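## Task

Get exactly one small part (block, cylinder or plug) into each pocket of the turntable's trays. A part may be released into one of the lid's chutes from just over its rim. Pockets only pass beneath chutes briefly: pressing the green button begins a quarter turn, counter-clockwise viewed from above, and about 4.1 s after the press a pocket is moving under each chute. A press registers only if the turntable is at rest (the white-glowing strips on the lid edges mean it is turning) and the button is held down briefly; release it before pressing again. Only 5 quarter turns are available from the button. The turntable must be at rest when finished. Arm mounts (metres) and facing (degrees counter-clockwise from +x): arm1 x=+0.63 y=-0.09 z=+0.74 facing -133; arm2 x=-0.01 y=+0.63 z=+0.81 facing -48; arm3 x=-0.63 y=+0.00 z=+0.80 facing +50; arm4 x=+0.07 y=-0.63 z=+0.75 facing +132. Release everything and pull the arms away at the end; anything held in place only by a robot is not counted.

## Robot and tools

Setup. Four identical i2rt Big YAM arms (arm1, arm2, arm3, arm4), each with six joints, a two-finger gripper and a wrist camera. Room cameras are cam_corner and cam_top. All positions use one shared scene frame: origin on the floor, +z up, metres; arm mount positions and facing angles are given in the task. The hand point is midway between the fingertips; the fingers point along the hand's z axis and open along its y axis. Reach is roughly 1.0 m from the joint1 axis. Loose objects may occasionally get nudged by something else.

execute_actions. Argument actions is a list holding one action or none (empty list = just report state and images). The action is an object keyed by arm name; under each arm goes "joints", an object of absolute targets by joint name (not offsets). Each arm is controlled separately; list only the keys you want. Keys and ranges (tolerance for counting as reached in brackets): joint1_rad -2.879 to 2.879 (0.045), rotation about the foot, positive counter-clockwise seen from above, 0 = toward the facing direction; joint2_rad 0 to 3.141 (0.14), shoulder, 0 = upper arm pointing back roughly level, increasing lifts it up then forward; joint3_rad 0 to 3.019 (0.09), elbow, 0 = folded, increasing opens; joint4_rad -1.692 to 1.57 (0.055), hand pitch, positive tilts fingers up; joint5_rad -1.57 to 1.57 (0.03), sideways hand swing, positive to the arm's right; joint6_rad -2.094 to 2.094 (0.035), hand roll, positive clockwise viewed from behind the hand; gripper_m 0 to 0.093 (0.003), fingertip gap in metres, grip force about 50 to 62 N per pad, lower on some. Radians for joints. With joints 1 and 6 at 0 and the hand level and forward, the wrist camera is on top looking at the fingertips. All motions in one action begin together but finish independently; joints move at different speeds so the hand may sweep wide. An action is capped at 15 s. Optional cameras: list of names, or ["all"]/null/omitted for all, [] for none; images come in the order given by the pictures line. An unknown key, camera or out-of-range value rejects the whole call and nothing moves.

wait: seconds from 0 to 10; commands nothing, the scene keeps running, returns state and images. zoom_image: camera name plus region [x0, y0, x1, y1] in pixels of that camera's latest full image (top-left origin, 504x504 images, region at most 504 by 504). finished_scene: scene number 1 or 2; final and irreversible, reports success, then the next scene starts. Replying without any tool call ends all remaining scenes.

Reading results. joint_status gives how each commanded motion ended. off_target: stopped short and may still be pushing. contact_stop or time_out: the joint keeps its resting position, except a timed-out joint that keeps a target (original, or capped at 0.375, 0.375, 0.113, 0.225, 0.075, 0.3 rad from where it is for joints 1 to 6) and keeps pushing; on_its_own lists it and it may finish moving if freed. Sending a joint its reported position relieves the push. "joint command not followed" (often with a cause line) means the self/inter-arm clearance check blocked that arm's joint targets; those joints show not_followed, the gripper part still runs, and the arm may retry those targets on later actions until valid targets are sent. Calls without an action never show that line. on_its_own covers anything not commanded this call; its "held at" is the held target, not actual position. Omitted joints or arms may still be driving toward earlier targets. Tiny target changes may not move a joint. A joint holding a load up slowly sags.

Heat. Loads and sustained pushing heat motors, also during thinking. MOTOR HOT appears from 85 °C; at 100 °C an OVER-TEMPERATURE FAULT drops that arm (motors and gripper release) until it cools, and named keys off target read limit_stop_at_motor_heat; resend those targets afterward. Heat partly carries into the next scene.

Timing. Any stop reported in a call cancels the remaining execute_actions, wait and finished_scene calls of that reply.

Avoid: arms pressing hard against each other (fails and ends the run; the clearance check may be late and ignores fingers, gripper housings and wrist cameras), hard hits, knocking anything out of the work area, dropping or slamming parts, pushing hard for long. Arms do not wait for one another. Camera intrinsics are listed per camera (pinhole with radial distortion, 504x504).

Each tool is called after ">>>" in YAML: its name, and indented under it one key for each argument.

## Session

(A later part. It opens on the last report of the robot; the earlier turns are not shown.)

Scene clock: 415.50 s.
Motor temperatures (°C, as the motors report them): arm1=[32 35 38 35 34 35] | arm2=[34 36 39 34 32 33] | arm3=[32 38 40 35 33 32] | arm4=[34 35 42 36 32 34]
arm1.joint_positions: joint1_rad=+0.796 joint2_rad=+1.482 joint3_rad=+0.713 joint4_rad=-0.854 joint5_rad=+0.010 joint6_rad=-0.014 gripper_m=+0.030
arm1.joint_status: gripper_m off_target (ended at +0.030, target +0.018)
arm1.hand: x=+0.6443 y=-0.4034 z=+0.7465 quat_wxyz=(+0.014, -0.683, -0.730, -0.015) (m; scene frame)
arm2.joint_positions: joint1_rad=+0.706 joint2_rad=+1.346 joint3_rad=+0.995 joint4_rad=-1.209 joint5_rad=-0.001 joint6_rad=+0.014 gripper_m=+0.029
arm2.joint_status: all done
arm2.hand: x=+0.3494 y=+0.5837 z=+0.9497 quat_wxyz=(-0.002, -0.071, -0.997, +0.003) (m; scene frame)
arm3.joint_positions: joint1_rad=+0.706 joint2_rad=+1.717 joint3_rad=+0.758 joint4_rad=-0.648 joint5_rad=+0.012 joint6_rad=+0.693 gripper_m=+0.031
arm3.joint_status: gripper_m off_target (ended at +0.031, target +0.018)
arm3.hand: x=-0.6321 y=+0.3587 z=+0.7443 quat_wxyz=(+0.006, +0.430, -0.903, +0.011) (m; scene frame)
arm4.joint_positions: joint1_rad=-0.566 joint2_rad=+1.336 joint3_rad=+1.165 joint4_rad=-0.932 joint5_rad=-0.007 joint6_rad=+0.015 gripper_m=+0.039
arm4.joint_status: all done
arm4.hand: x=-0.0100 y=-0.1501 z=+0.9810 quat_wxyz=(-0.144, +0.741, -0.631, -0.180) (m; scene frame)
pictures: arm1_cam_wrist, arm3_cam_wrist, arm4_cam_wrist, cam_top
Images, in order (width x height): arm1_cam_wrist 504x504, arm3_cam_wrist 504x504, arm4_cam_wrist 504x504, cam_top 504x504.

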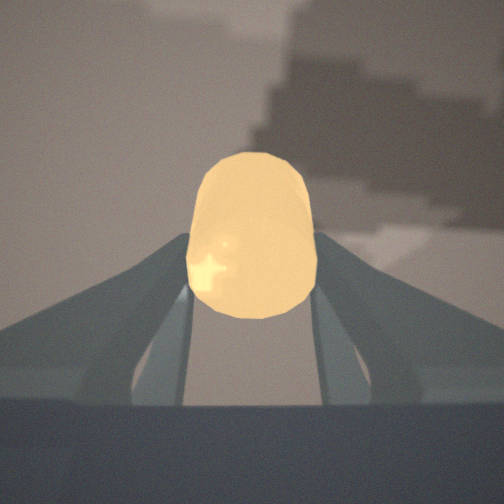

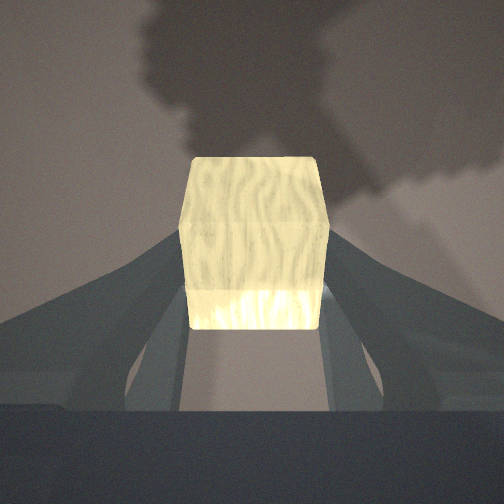

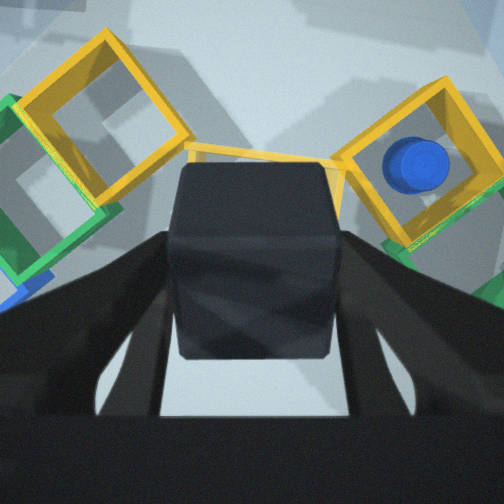

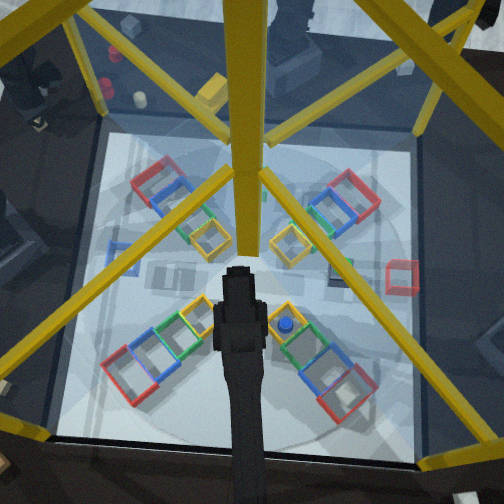

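>>> execute_actions:
  actions:
    - {"arm1":{"joints":{"joint2_rad":0.32,"joint3_rad":0.723,"joint4_rad":-1.303}},"arm2":{"joints":{"joint2_rad":0.911,"joint3_rad":0.746,"joint4_rad":-0.734}},"arm3":{"joints":{"joint2_rad":0.45,"joint3_rad":0.573,"joint4_rad":-1.023}},"arm4":{"joints":{"joint2_rad":0.958,"joint3_rad":0.879,"joint4_rad":-0.82}}}
  cameras: ["arm4_cam_wrist"]

>>> execute_actions:
  actions:
    - {"arm1":{"joints":{"joint1_rad":-1.042}},"arm2":{"joints":{"joint1_rad":-0.761}},"arm3":{"joints":{"joint1_rad":-1.07,"joint6_rad":0.0}}}

Scene clock: 461.10 s.
Motor temperatures (°C, as the motors report them): arm1=[32 35 39 35 34 35] | arm2=[34 36 42 34 32 33] | arm3=[32 38 40 35 33 32] | arm4=[34 36 48 36 32 34]
arm1.joint_positions: joint1_rad=+0.796 joint2_rad=+0.324 joint3_rad=+0.713 joint4_rad=-1.286 joint5_rad=+0.010 joint6_rad=-0.014 gripper_m=+0.030
arm1.joint_status: all done
arm1.hand: x=+0.6341 y=-0.2746 z=+1.0106 quat_wxyz=(-0.243, -0.647, -0.685, +0.232) (m; scene frame)
arm2.joint_positions: joint1_rad=+0.706 joint2_rad=+0.905 joint3_rad=+0.743 joint4_rad=-0.755 joint5_rad=-0.001 joint6_rad=+0.014 gripper_m=+0.029
arm2.joint_status: all done
arm2.hand: x=+0.3531 y=+0.5837 z=+1.0255 quat_wxyz=(-0.318, -0.066, -0.946, +0.020) (m; scene frame)
arm3.joint_positions: joint1_rad=+0.706 joint2_rad=+0.451 joint3_rad=+0.562 joint4_rad=-1.006 joint5_rad=+0.012 joint6_rad=+0.693 gripper_m=+0.031
arm3.joint_status: all done
arm3.hand: x=-0.6276 y=+0.2451 z=+1.0130 quat_wxyz=(-0.141, +0.401, -0.852, -0.305) (m; scene frame)
arm4.joint_positions: joint1_rad=-0.566 joint2_rad=+0.953 joint3_rad=+0.885 joint4_rad=-0.834 joint5_rad=-0.007 joint6_rad=+0.015 gripper_m=+0.039
arm4.joint_status: all done
arm4.hand: x=+0.0066 y=-0.2444 z=+1.0108 quat_wxyz=(-0.206, +0.720, -0.612, -0.255) (m; scene frame)
pictures: arm4_cam_wrist
Images, in order (width x height): arm4_cam_wrist 504x504.

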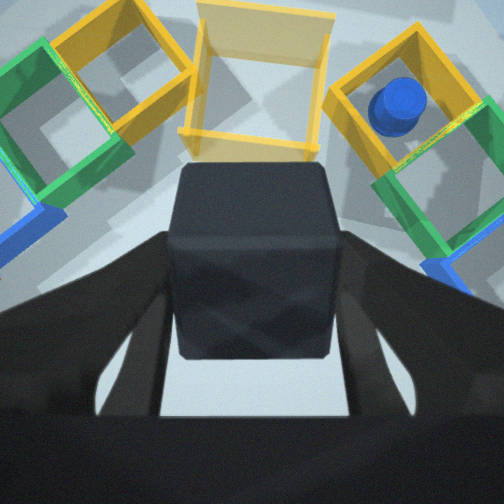

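Scene clock: 463.00 s.
Motor temperatures (°C, as the motors report them): arm1=[32 35 39 35 34 35] | arm2=[34 36 42 35 32 33] | arm3=[32 38 40 35 33 32] | arm4=[34 36 47 36 32 34]
arm1.joint_positions: joint1_rad=-1.036 joint2_rad=+0.324 joint3_rad=+0.713 joint4_rad=-1.286 joint5_rad=+0.010 joint6_rad=-0.014 gripper_m=+0.030
arm1.joint_status: all done
arm1.hand: x=+0.4398 y=-0.0416 z=+1.0056 quat_wxyz=(+0.037, -0.942, +0.095, +0.321) (m; scene frame)
arm2.joint_positions: joint1_rad=-0.761 joint2_rad=+0.908 joint3_rad=+0.743 joint4_rad=-0.750 joint5_rad=-0.001 joint6_rad=+0.014 gripper_m=+0.029
arm2.joint_status: all done
arm2.hand: x=-0.0212 y=+0.2620 z=+1.0294 quat_wxyz=(-0.226, -0.681, -0.657, +0.233) (m; scene frame)
arm3.joint_positions: joint1_rad=-1.066 joint2_rad=+0.451 joint3_rad=+0.562 joint4_rad=-1.006 joint5_rad=+0.013 joint6_rad=+0.008 gripper_m=+0.031
arm3.joint_status: all done
arm3.hand: x=-0.3884 y=-0.0476 z=+1.0069 quat_wxyz=(-0.323, -0.097, -0.941, +0.032) (m; scene frame)
arm4.joint_positions: joint1_rad=-0.566 joint2_rad=+0.953 joint3_rad=+0.885 joint4_rad=-0.834 joint5_rad=-0.007 joint6_rad=+0.015 gripper_m=+0.039
arm4.joint_status: not commanded
arm4.hand: x=+0.0066 y=-0.2444 z=+1.0108 quat_wxyz=(-0.206, +0.720, -0.612, -0.255) (m; scene frame)
pictures: arm1_cam_wrist, arm2_cam_wrist, arm3_cam_wrist, arm4_cam_wrist, cam_corner, cam_top
Images, in order (width x height): arm1_cam_wrist 504x504, arm2_cam_wrist 504x504, arm3_cam_wrist 504x504, arm4_cam_wrist 504x504, cam_corner 504x504, cam_top 504x504.

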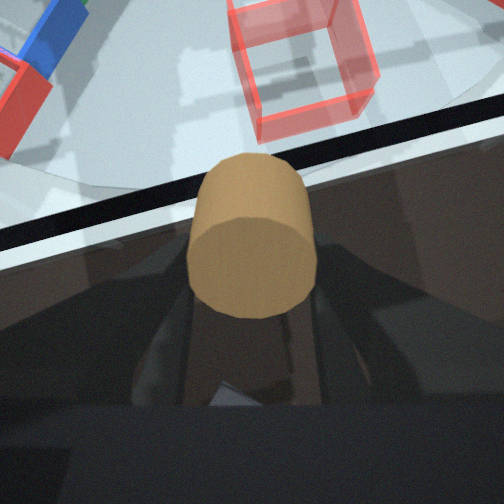

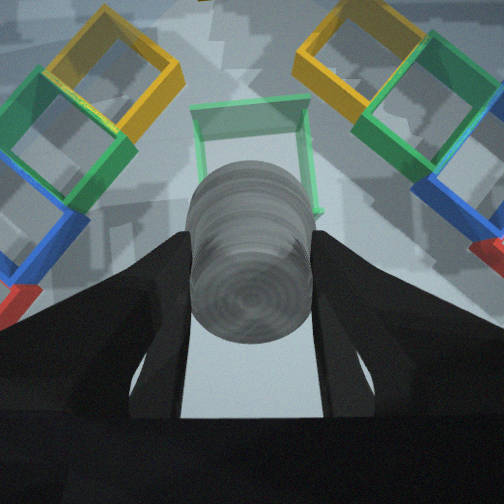

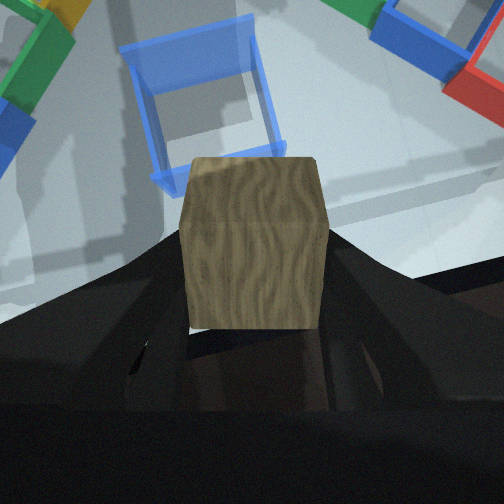

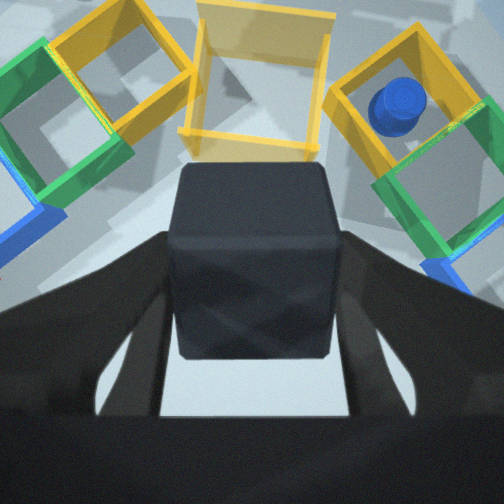

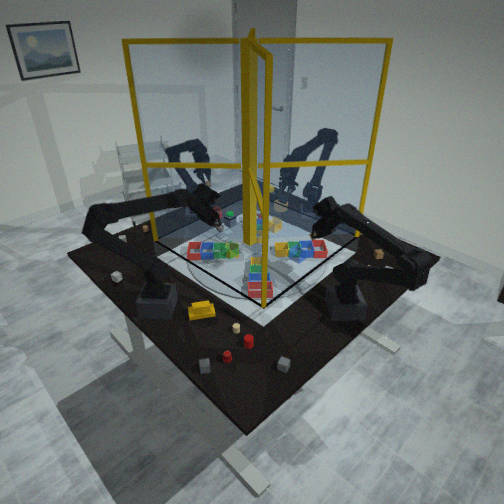

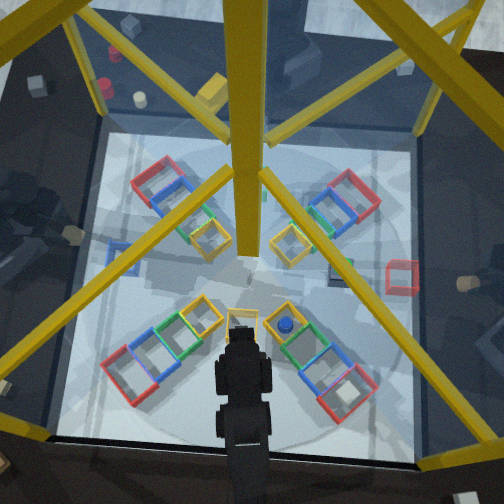

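>>> zoom_image:
  camera: "arm4_cam_wrist"
  region: [150, 0, 370, 180]

>>> zoom_image:
  camera: "arm1_cam_wrist"
  region: [190, 0, 410, 180]

>>> zoom_image:
  camera: "arm3_cam_wrist"
  region: [90, 0, 330, 210]

>>> zoom_image:
  camera: "arm2_cam_wrist"
  region: [150, 60, 370, 240]

>>> zoom_image:
  camera: "cam_corner"
  region: [150, 170, 370, 320]

Region (150, 0, 370, 180) of arm4_cam_wrist's 504x504 image, scaled by 2.291, with more detail than that image has; it fills the top 412 rows of this view, and the rest is white.

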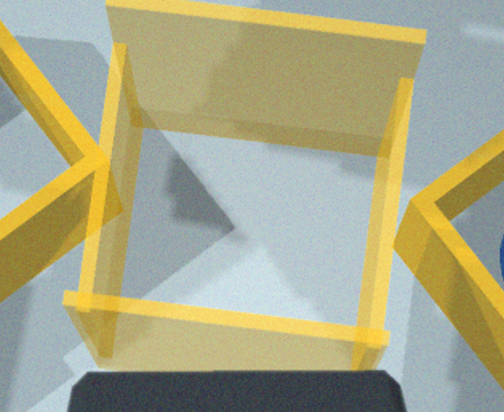

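Region (190, 0, 410, 180) of arm1_cam_wrist's 504x504 image, scaled by 2.291, with more detail than that image has; it fills the top 412 rows of this view, and the rest is white.

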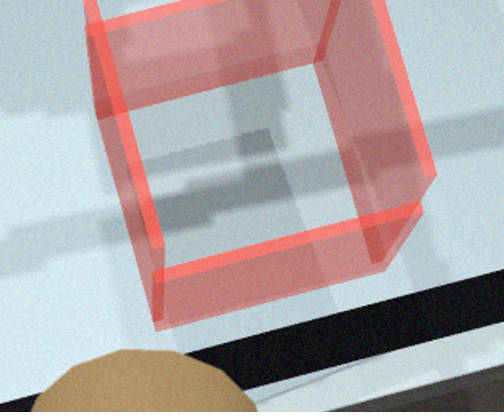

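Region (90, 0, 330, 210) of arm3_cam_wrist's 504x504 image, scaled by 2.100, with more detail than that image has; it fills the top 441 rows of this view, and the rest is white.

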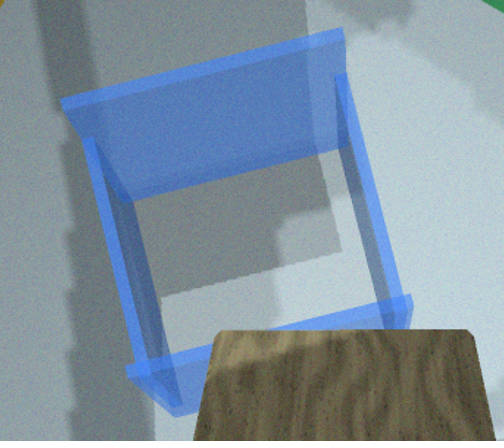

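Region (150, 60, 370, 240) of arm2_cam_wrist's 504x504 image, scaled by 2.291, with more detail than that image has; it fills the top 412 rows of this view, and the rest is white.

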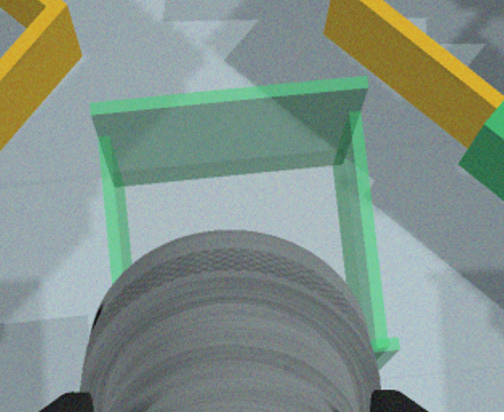

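Region (150, 170, 370, 320) of cam_corner's 504x504 image, scaled by 2.291, with more detail than that image has; it fills the top 344 rows of this view, and the rest is white.

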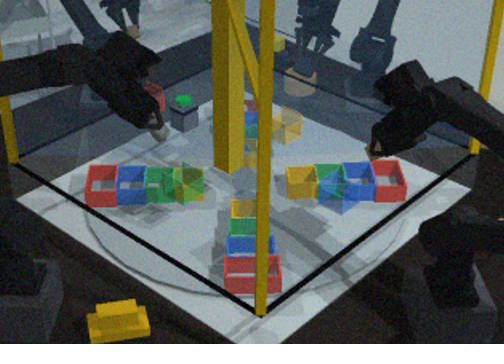

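>>> execute_actions:
  actions:
    - {"arm1":{"joints":{"joint1_rad":-1.0,"joint2_rad":0.796,"joint3_rad":0.84,"joint4_rad":-0.935}},"arm2":{"joints":{"joint1_rad":-0.768,"joint2_rad":1.52,"joint3_rad":1.22,"joint4_rad":-1.242}},"arm3":{"joints":{"joint1_rad":-0.996,"joint2_rad":1.217,"joint3_rad":0.95,"joint4_rad":-1.289,"joint6_rad":-0.19}},"arm4":{"joints":{"joint6_rad":1.68}}}

>>> execute_actions:
  actions:
    - {"arm4":{"joints":{"joint1_rad":-0.592,"joint2_rad":1.61,"joint3_rad":1.50,"joint4_rad":-1.42}}}
  cameras: ["arm4_cam_wrist","cam_top","cam_corner"]

Scene clock: 585.20 s.
Motor temperatures (°C, as the motors report them): arm1=[32 34 44 35 34 35] | arm2=[34 34 47 35 32 33] | arm3=[32 37 45 35 33 32] | arm4=[34 35 45 36 32 34]
arm1.joint_positions: joint1_rad=-1.008 joint2_rad=+0.805 joint3_rad=+0.812 joint4_rad=-0.957 joint5_rad=+0.010 joint6_rad=-0.014 gripper_m=+0.030
arm1.joint_status: all done
arm1.hand: x=+0.2992 y=-0.0216 z=+0.9886 quat_wxyz=(+0.030, -0.951, +0.082, +0.297) (m; scene frame)
arm2.joint_positions: joint1_rad=-0.761 joint2_rad=+1.528 joint3_rad=+1.176 joint4_rad=-1.231 joint5_rad=-0.001 joint6_rad=+0.014 gripper_m=+0.029
arm2.joint_status: all done
arm2.hand: x=-0.0232 y=+0.2018 z=+0.9506 quat_wxyz=(+0.005, -0.720, -0.693, +0.000) (m; scene frame)
arm3.joint_positions: joint1_rad=-1.000 joint2_rad=+1.223 joint3_rad=+0.916 joint4_rad=-1.273 joint5_rad=+0.013 joint6_rad=-0.182 gripper_m=+0.031
arm3.joint_status: all done
arm3.hand: x=-0.3125 y=-0.0402 z=+0.9475 quat_wxyz=(+0.012, +0.029, -1.000, +0.000) (m; scene frame)
arm4.joint_positions: joint1_rad=-0.566 joint2_rad=+0.953 joint3_rad=+0.885 joint4_rad=-0.834 joint5_rad=-0.007 joint6_rad=+1.664 gripper_m=+0.039
arm4.joint_status: all done
arm4.hand: x=+0.0066 y=-0.2444 z=+1.0108 quat_wxyz=(+0.047, +0.039, -0.944, -0.324) (m; scene frame)
pictures: arm1_cam_wrist, arm2_cam_wrist, arm3_cam_wrist, arm4_cam_wrist, cam_corner, cam_top
Images, in order (width x height): arm1_cam_wrist 504x504, arm2_cam_wrist 504x504, arm3_cam_wrist 504x504, arm4_cam_wrist 504x504, cam_corner 504x504, cam_top 504x504.

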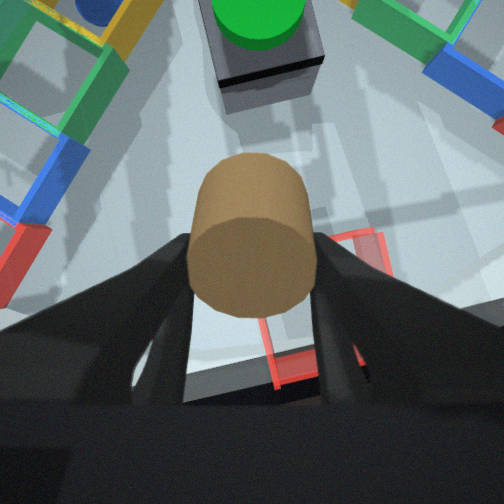

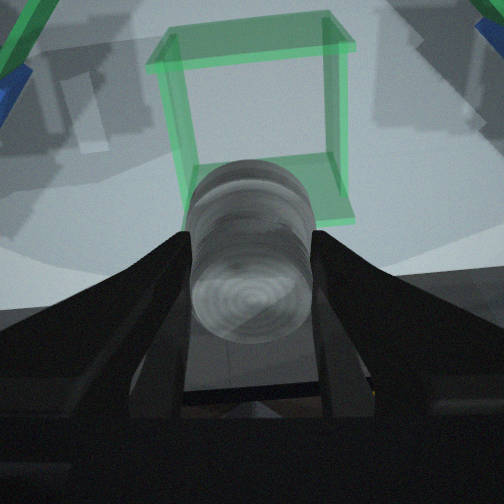

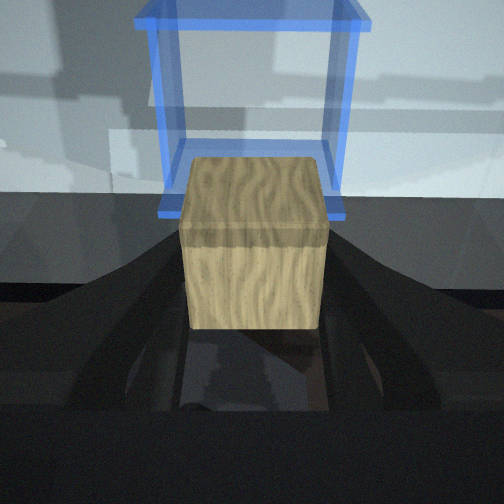

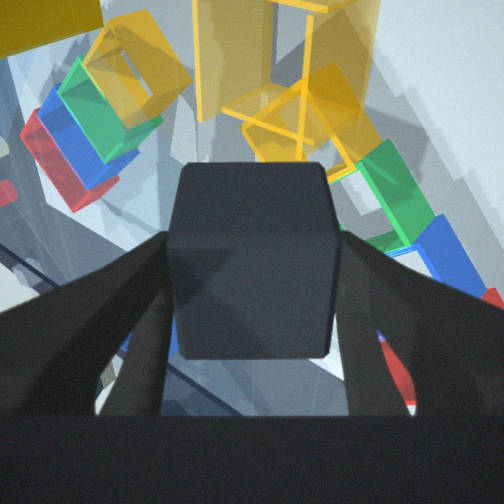

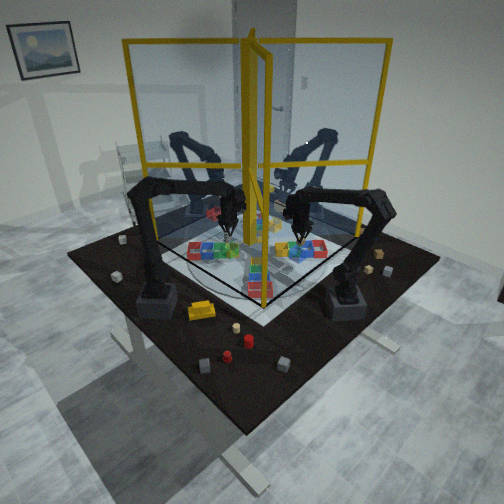

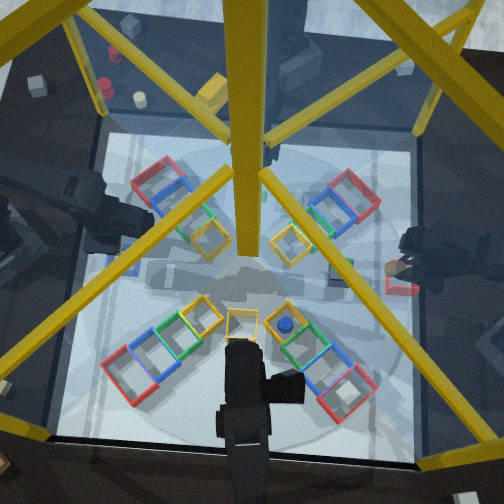

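Scene clock: 586.70 s.
Motor temperatures (°C, as the motors report them): arm1=[32 34 44 36 34 35] | arm2=[34 35 47 35 32 33] | arm3=[32 37 45 35 33 32] | arm4=[34 35 45 36 32 34]
arm1.joint_positions: joint1_rad=-1.008 joint2_rad=+0.805 joint3_rad=+0.812 joint4_rad=-0.957 joint5_rad=+0.010 joint6_rad=-0.014 gripper_m=+0.030
arm1.joint_status: not commanded
arm1.hand: x=+0.2992 y=-0.0216 z=+0.9886 quat_wxyz=(+0.030, -0.951, +0.082, +0.297) (m; scene frame)
arm2.joint_positions: joint1_rad=-0.761 joint2_rad=+1.528 joint3_rad=+1.176 joint4_rad=-1.231 joint5_rad=-0.001 joint6_rad=+0.014 gripper_m=+0.029
arm2.joint_status: not commanded
arm2.hand: x=-0.0232 y=+0.2018 z=+0.9506 quat_wxyz=(+0.005, -0.720, -0.693, +0.000) (m; scene frame)
arm3.joint_positions: joint1_rad=-1.000 joint2_rad=+1.223 joint3_rad=+0.916 joint4_rad=-1.273 joint5_rad=+0.013 joint6_rad=-0.182 gripper_m=+0.031
arm3.joint_status: not commanded
arm3.hand: x=-0.3125 y=-0.0402 z=+0.9475 quat_wxyz=(+0.012, +0.029, -1.000, +0.000) (m; scene frame)
arm4.joint_positions: joint1_rad=-0.581 joint2_rad=+1.621 joint3_rad=+1.438 joint4_rad=-1.412 joint5_rad=-0.007 joint6_rad=+1.665 gripper_m=+0.039
arm4.joint_status: all done
arm4.hand: x=-0.0016 y=-0.1576 z=+0.9409 quat_wxyz=(+0.002, +0.032, -0.999, +0.014) (m; scene frame)
pictures: arm4_cam_wrist, cam_corner, cam_top
Images, in order (width x height): arm4_cam_wrist 504x504, cam_corner 504x504, cam_top 504x504.

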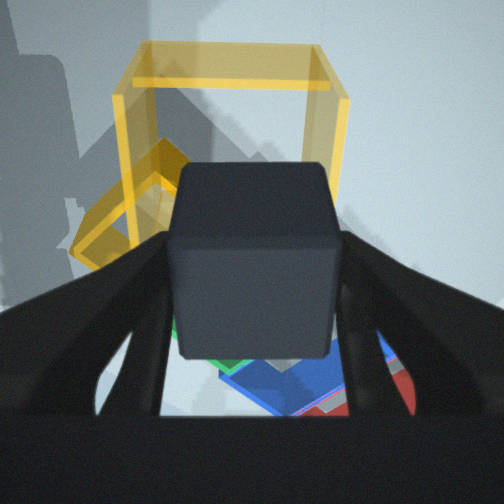

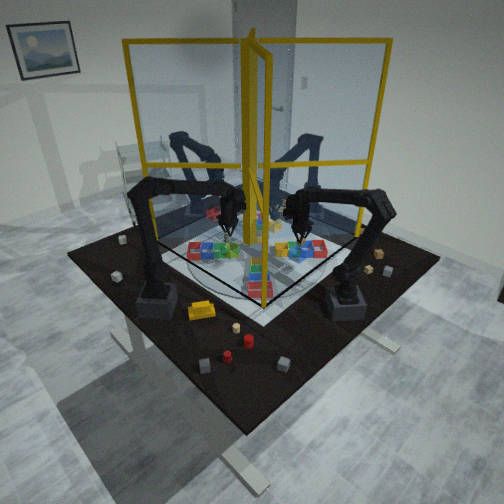

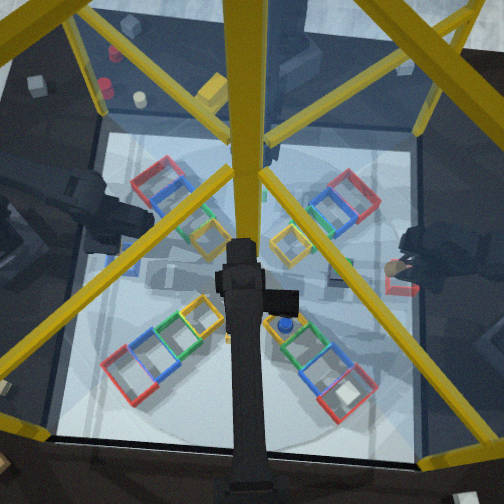

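>>> execute_actions:
  actions:
    - {"arm1":{"joints":{"joint2_rad":1.50,"joint3_rad":1.45,"joint4_rad":-1.463}},"arm2":{"joints":{"joint1_rad":-0.78,"joint2_rad":1.578,"joint3_rad":1.16,"joint4_rad":-1.167}},"arm3":{"joints":{"joint1_rad":-0.98,"joint2_rad":1.285,"joint3_rad":0.895,"joint4_rad":-1.165}},"arm4":{"joints":{"joint1_rad":-0.611,"joint4_rad":-1.378}}}
  cameras: ["arm1_cam_wrist","arm2_cam_wrist","arm3_cam_wrist","arm4_cam_wrist","cam_corner"]

Scene clock: 651.70 s.
Motor temperatures (°C, as the motors report them): arm1=[32 34 48 36 34 35] | arm2=[34 36 51 35 32 33] | arm3=[32 37 46 35 33 32] | arm4=[34 37 52 36 32 34]
arm1.joint_positions: joint1_rad=-1.008 joint2_rad=+1.500 joint3_rad=+1.401 joint4_rad=-1.448 joint5_rad=+0.010 joint6_rad=-0.014 gripper_m=+0.030
arm1.joint_status: all done
arm1.hand: x=+0.1859 y=-0.0011 z=+0.9633 quat_wxyz=(+0.002, -0.997, +0.083, +0.004) (m; scene frame)
arm2.joint_positions: joint1_rad=-0.776 joint2_rad=+1.574 joint3_rad=+1.157 joint4_rad=-1.179 joint5_rad=-0.001 joint6_rad=+0.014 gripper_m=+0.029
arm2.joint_status: all done
arm2.hand: x=-0.0300 y=+0.1969 z=+0.9250 quat_wxyz=(+0.009, -0.726, -0.688, -0.005) (m; scene frame)
arm3.joint_positions: joint1_rad=-0.987 joint2_rad=+1.284 joint3_rad=+0.895 joint4_rad=-1.183 joint5_rad=+0.013 joint6_rad=-0.182 gripper_m=+0.031
arm3.joint_status: all done
arm3.hand: x=-0.2979 y=-0.0375 z=+0.9212 quat_wxyz=(+0.008, +0.035, -0.999, +0.001) (m; scene frame)
arm4.joint_positions: joint1_rad=-0.602 joint2_rad=+1.621 joint3_rad=+1.438 joint4_rad=-1.388 joint5_rad=-0.007 joint6_rad=+1.665 gripper_m=+0.039
arm4.joint_status: all done
arm4.hand: x=+0.0078 y=-0.1502 z=+0.9408 quat_wxyz=(+0.004, +0.021, -1.000, +0.002) (m; scene frame)
pictures: arm1_cam_wrist, arm2_cam_wrist, arm3_cam_wrist, arm4_cam_wrist, cam_corner
Images, in order (width x height): arm1_cam_wrist 504x504, arm2_cam_wrist 504x504, arm3_cam_wrist 504x504, arm4_cam_wrist 504x504, cam_corner 504x504.

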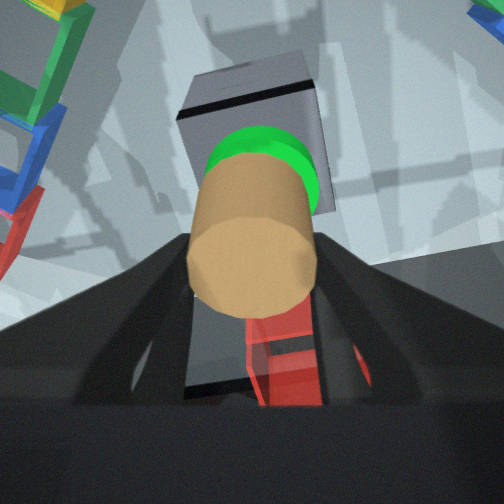

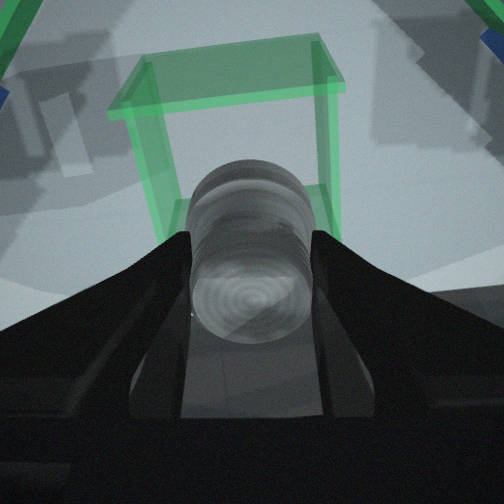

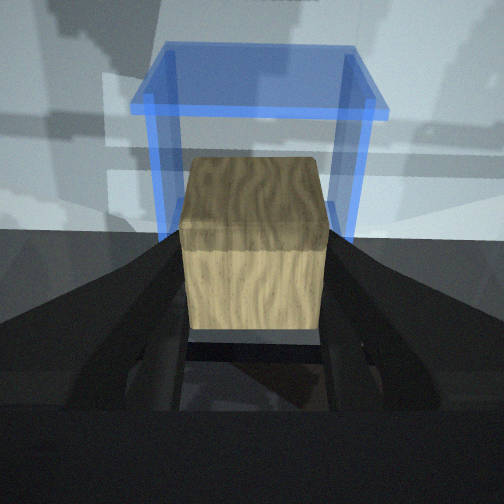

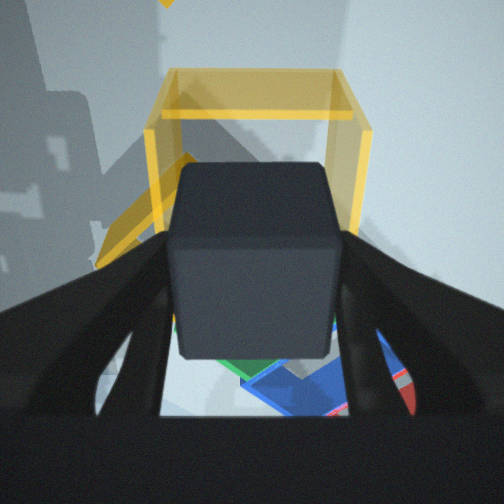

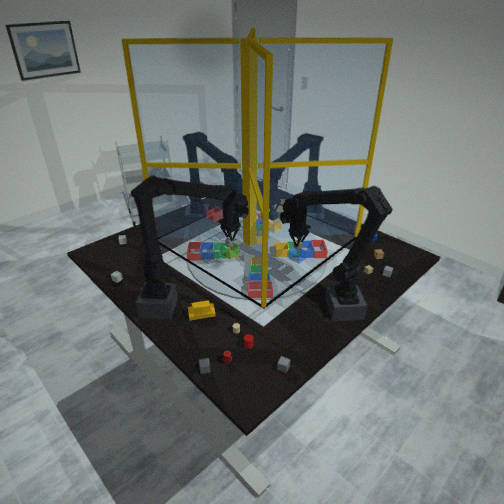

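>>> execute_actions:
  actions:
    - {"arm1":{"joints":{"joint1_rad":-1.125,"joint2_rad":1.163,"joint3_rad":1.03,"joint4_rad":-1.435}}}
  cameras: ["arm1_cam_wrist"]

Scene clock: 689.10 s.
Motor temperatures (°C, as the motors report them): arm1=[32 36 49 36 34 35] | arm2=[34 37 48 35 32 33] | arm3=[32 37 44 35 33 32] | arm4=[34 37 54 36 32 34]
arm1.joint_positions: joint1_rad=-1.135 joint2_rad=+1.150 joint3_rad=+1.036 joint4_rad=-1.441 joint5_rad=+0.011 joint6_rad=-0.014 gripper_m=+0.030
arm1.joint_status: all done
arm1.hand: x=+0.3299 y=+0.0128 z=+0.9504 quat_wxyz=(+0.003, -0.989, +0.146, +0.000) (m; scene frame)
arm2.joint_positions: joint1_rad=-0.776 joint2_rad=+1.574 joint3_rad=+1.157 joint4_rad=-1.179 joint5_rad=-0.001 joint6_rad=+0.014 gripper_m=+0.029
arm2.joint_status: not commanded
arm2.hand: x=-0.0300 y=+0.1969 z=+0.9250 quat_wxyz=(+0.009, -0.726, -0.688, -0.005) (m; scene frame)
arm3.joint_positions: joint1_rad=-0.987 joint2_rad=+1.284 joint3_rad=+0.895 joint4_rad=-1.183 joint5_rad=+0.013 joint6_rad=-0.182 gripper_m=+0.031
arm3.joint_status: not commanded
arm3.hand: x=-0.2979 y=-0.0375 z=+0.9212 quat_wxyz=(+0.008, +0.035, -0.999, +0.001) (m; scene frame)
arm4.joint_positions: joint1_rad=-0.602 joint2_rad=+1.621 joint3_rad=+1.438 joint4_rad=-1.388 joint5_rad=-0.007 joint6_rad=+1.665 gripper_m=+0.039
arm4.joint_status: not commanded
arm4.hand: x=+0.0078 y=-0.1502 z=+0.9408 quat_wxyz=(+0.004, +0.021, -1.000, +0.002) (m; scene frame)
pictures: arm1_cam_wrist
Images, in order (width x height): arm1_cam_wrist 504x504.

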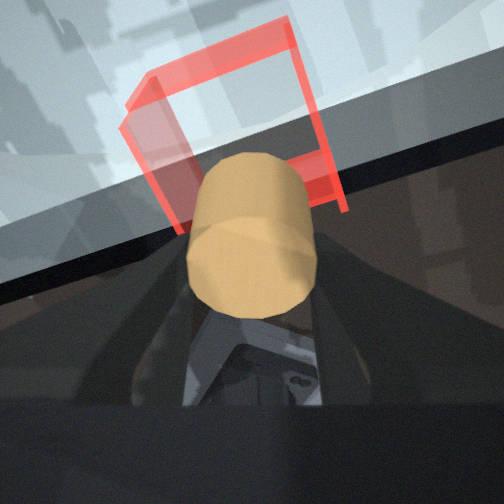

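>>> execute_actions:
  actions:
    - {"arm1":{"joints":{"joint1_rad":-1.0,"joint2_rad":1.50,"joint3_rad":1.56,"joint4_rad":-1.56}}}
  cameras: []

>>> execute_actions:
  actions:
    - {"arm1":{"joints":{"joint3_rad":1.40,"joint4_rad":-1.45}}}
  cameras: ["arm1_cam_wrist","cam_corner"]

Scene clock: 716.00 s.
Motor temperatures (°C, as the motors report them): arm1=[32 35 46 36 34 35] | arm2=[34 37 47 35 32 33] | arm3=[32 37 44 35 33 32] | arm4=[34 38 55 36 32 34]
arm1.joint_positions: joint1_rad=-0.997 joint2_rad=+1.498 joint3_rad=+1.522 joint4_rad=-1.545 joint5_rad=+0.011 joint6_rad=-0.014 gripper_m=+0.030
arm1.joint_status: all done
arm1.hand: x=+0.1771 y=-0.0040 z=+1.0104 quat_wxyz=(+0.003, -0.997, +0.078, +0.017) (m; scene frame)
arm2.joint_positions: joint1_rad=-0.776 joint2_rad=+1.574 joint3_rad=+1.157 joint4_rad=-1.179 joint5_rad=-0.001 joint6_rad=+0.014 gripper_m=+0.029
arm2.joint_status: not commanded
arm2.hand: x=-0.0300 y=+0.1969 z=+0.9250 quat_wxyz=(+0.009, -0.726, -0.688, -0.005) (m; scene frame)
arm3.joint_positions: joint1_rad=-0.987 joint2_rad=+1.284 joint3_rad=+0.895 joint4_rad=-1.183 joint5_rad=+0.013 joint6_rad=-0.182 gripper_m=+0.031
arm3.joint_status: not commanded
arm3.hand: x=-0.2979 y=-0.0375 z=+0.9212 quat_wxyz=(+0.008, +0.035, -0.999, +0.001) (m; scene frame)
arm4.joint_positions: joint1_rad=-0.602 joint2_rad=+1.621 joint3_rad=+1.438 joint4_rad=-1.388 joint5_rad=-0.007 joint6_rad=+1.665 gripper_m=+0.039
arm4.joint_status: not commanded
arm4.hand: x=+0.0078 y=-0.1502 z=+0.9408 quat_wxyz=(+0.004, +0.021, -1.000, +0.002) (m; scene frame)
pictures: none
No camera images: the call's "cameras" was empty. Leave "cameras" out to get every camera's image.

Scene clock: 716.93 s.
Motor temperatures (°C, as the motors report them): arm1=[32 35 46 36 34 35] | arm2=[34 37 47 35 32 33] | arm3=[32 37 44 35 33 32] | arm4=[34 38 55 36 32 34]
arm1.joint_positions: joint1_rad=-0.997 joint2_rad=+1.494 joint3_rad=+1.403 joint4_rad=-1.466 joint5_rad=+0.011 joint6_rad=-0.014 gripper_m=+0.030
arm1.joint_status: all done
arm1.hand: x=+0.1895 y=-0.0065 z=+0.9662 quat_wxyz=(+0.001, -0.997, +0.078, -0.001) (m; scene frame)
arm2.joint_positions: joint1_rad=-0.776 joint2_rad=+1.574 joint3_rad=+1.157 joint4_rad=-1.179 joint5_rad=-0.001 joint6_rad=+0.014 gripper_m=+0.029
arm2.joint_status: not commanded
arm2.hand: x=-0.0300 y=+0.1969 z=+0.9250 quat_wxyz=(+0.009, -0.726, -0.688, -0.005) (m; scene frame)
arm3.joint_positions: joint1_rad=-0.987 joint2_rad=+1.284 joint3_rad=+0.895 joint4_rad=-1.183 joint5_rad=+0.013 joint6_rad=-0.182 gripper_m=+0.031
arm3.joint_status: not commanded
arm3.hand: x=-0.2979 y=-0.0375 z=+0.9212 quat_wxyz=(+0.008, +0.035, -0.999, +0.001) (m; scene frame)
arm4.joint_positions: joint1_rad=-0.602 joint2_rad=+1.621 joint3_rad=+1.438 joint4_rad=-1.388 joint5_rad=-0.007 joint6_rad=+1.665 gripper_m=+0.039
arm4.joint_status: not commanded
arm4.hand: x=+0.0078 y=-0.1502 z=+0.9408 quat_wxyz=(+0.004, +0.021, -1.000, +0.002) (m; scene frame)
pictures: arm1_cam_wrist, cam_corner
Images, in order (width x height): arm1_cam_wrist 504x504, cam_corner 504x504.

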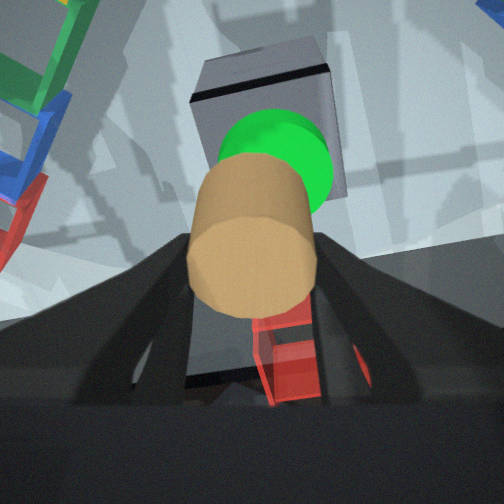

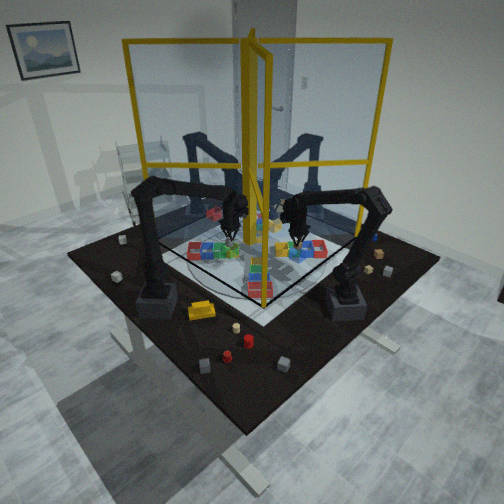

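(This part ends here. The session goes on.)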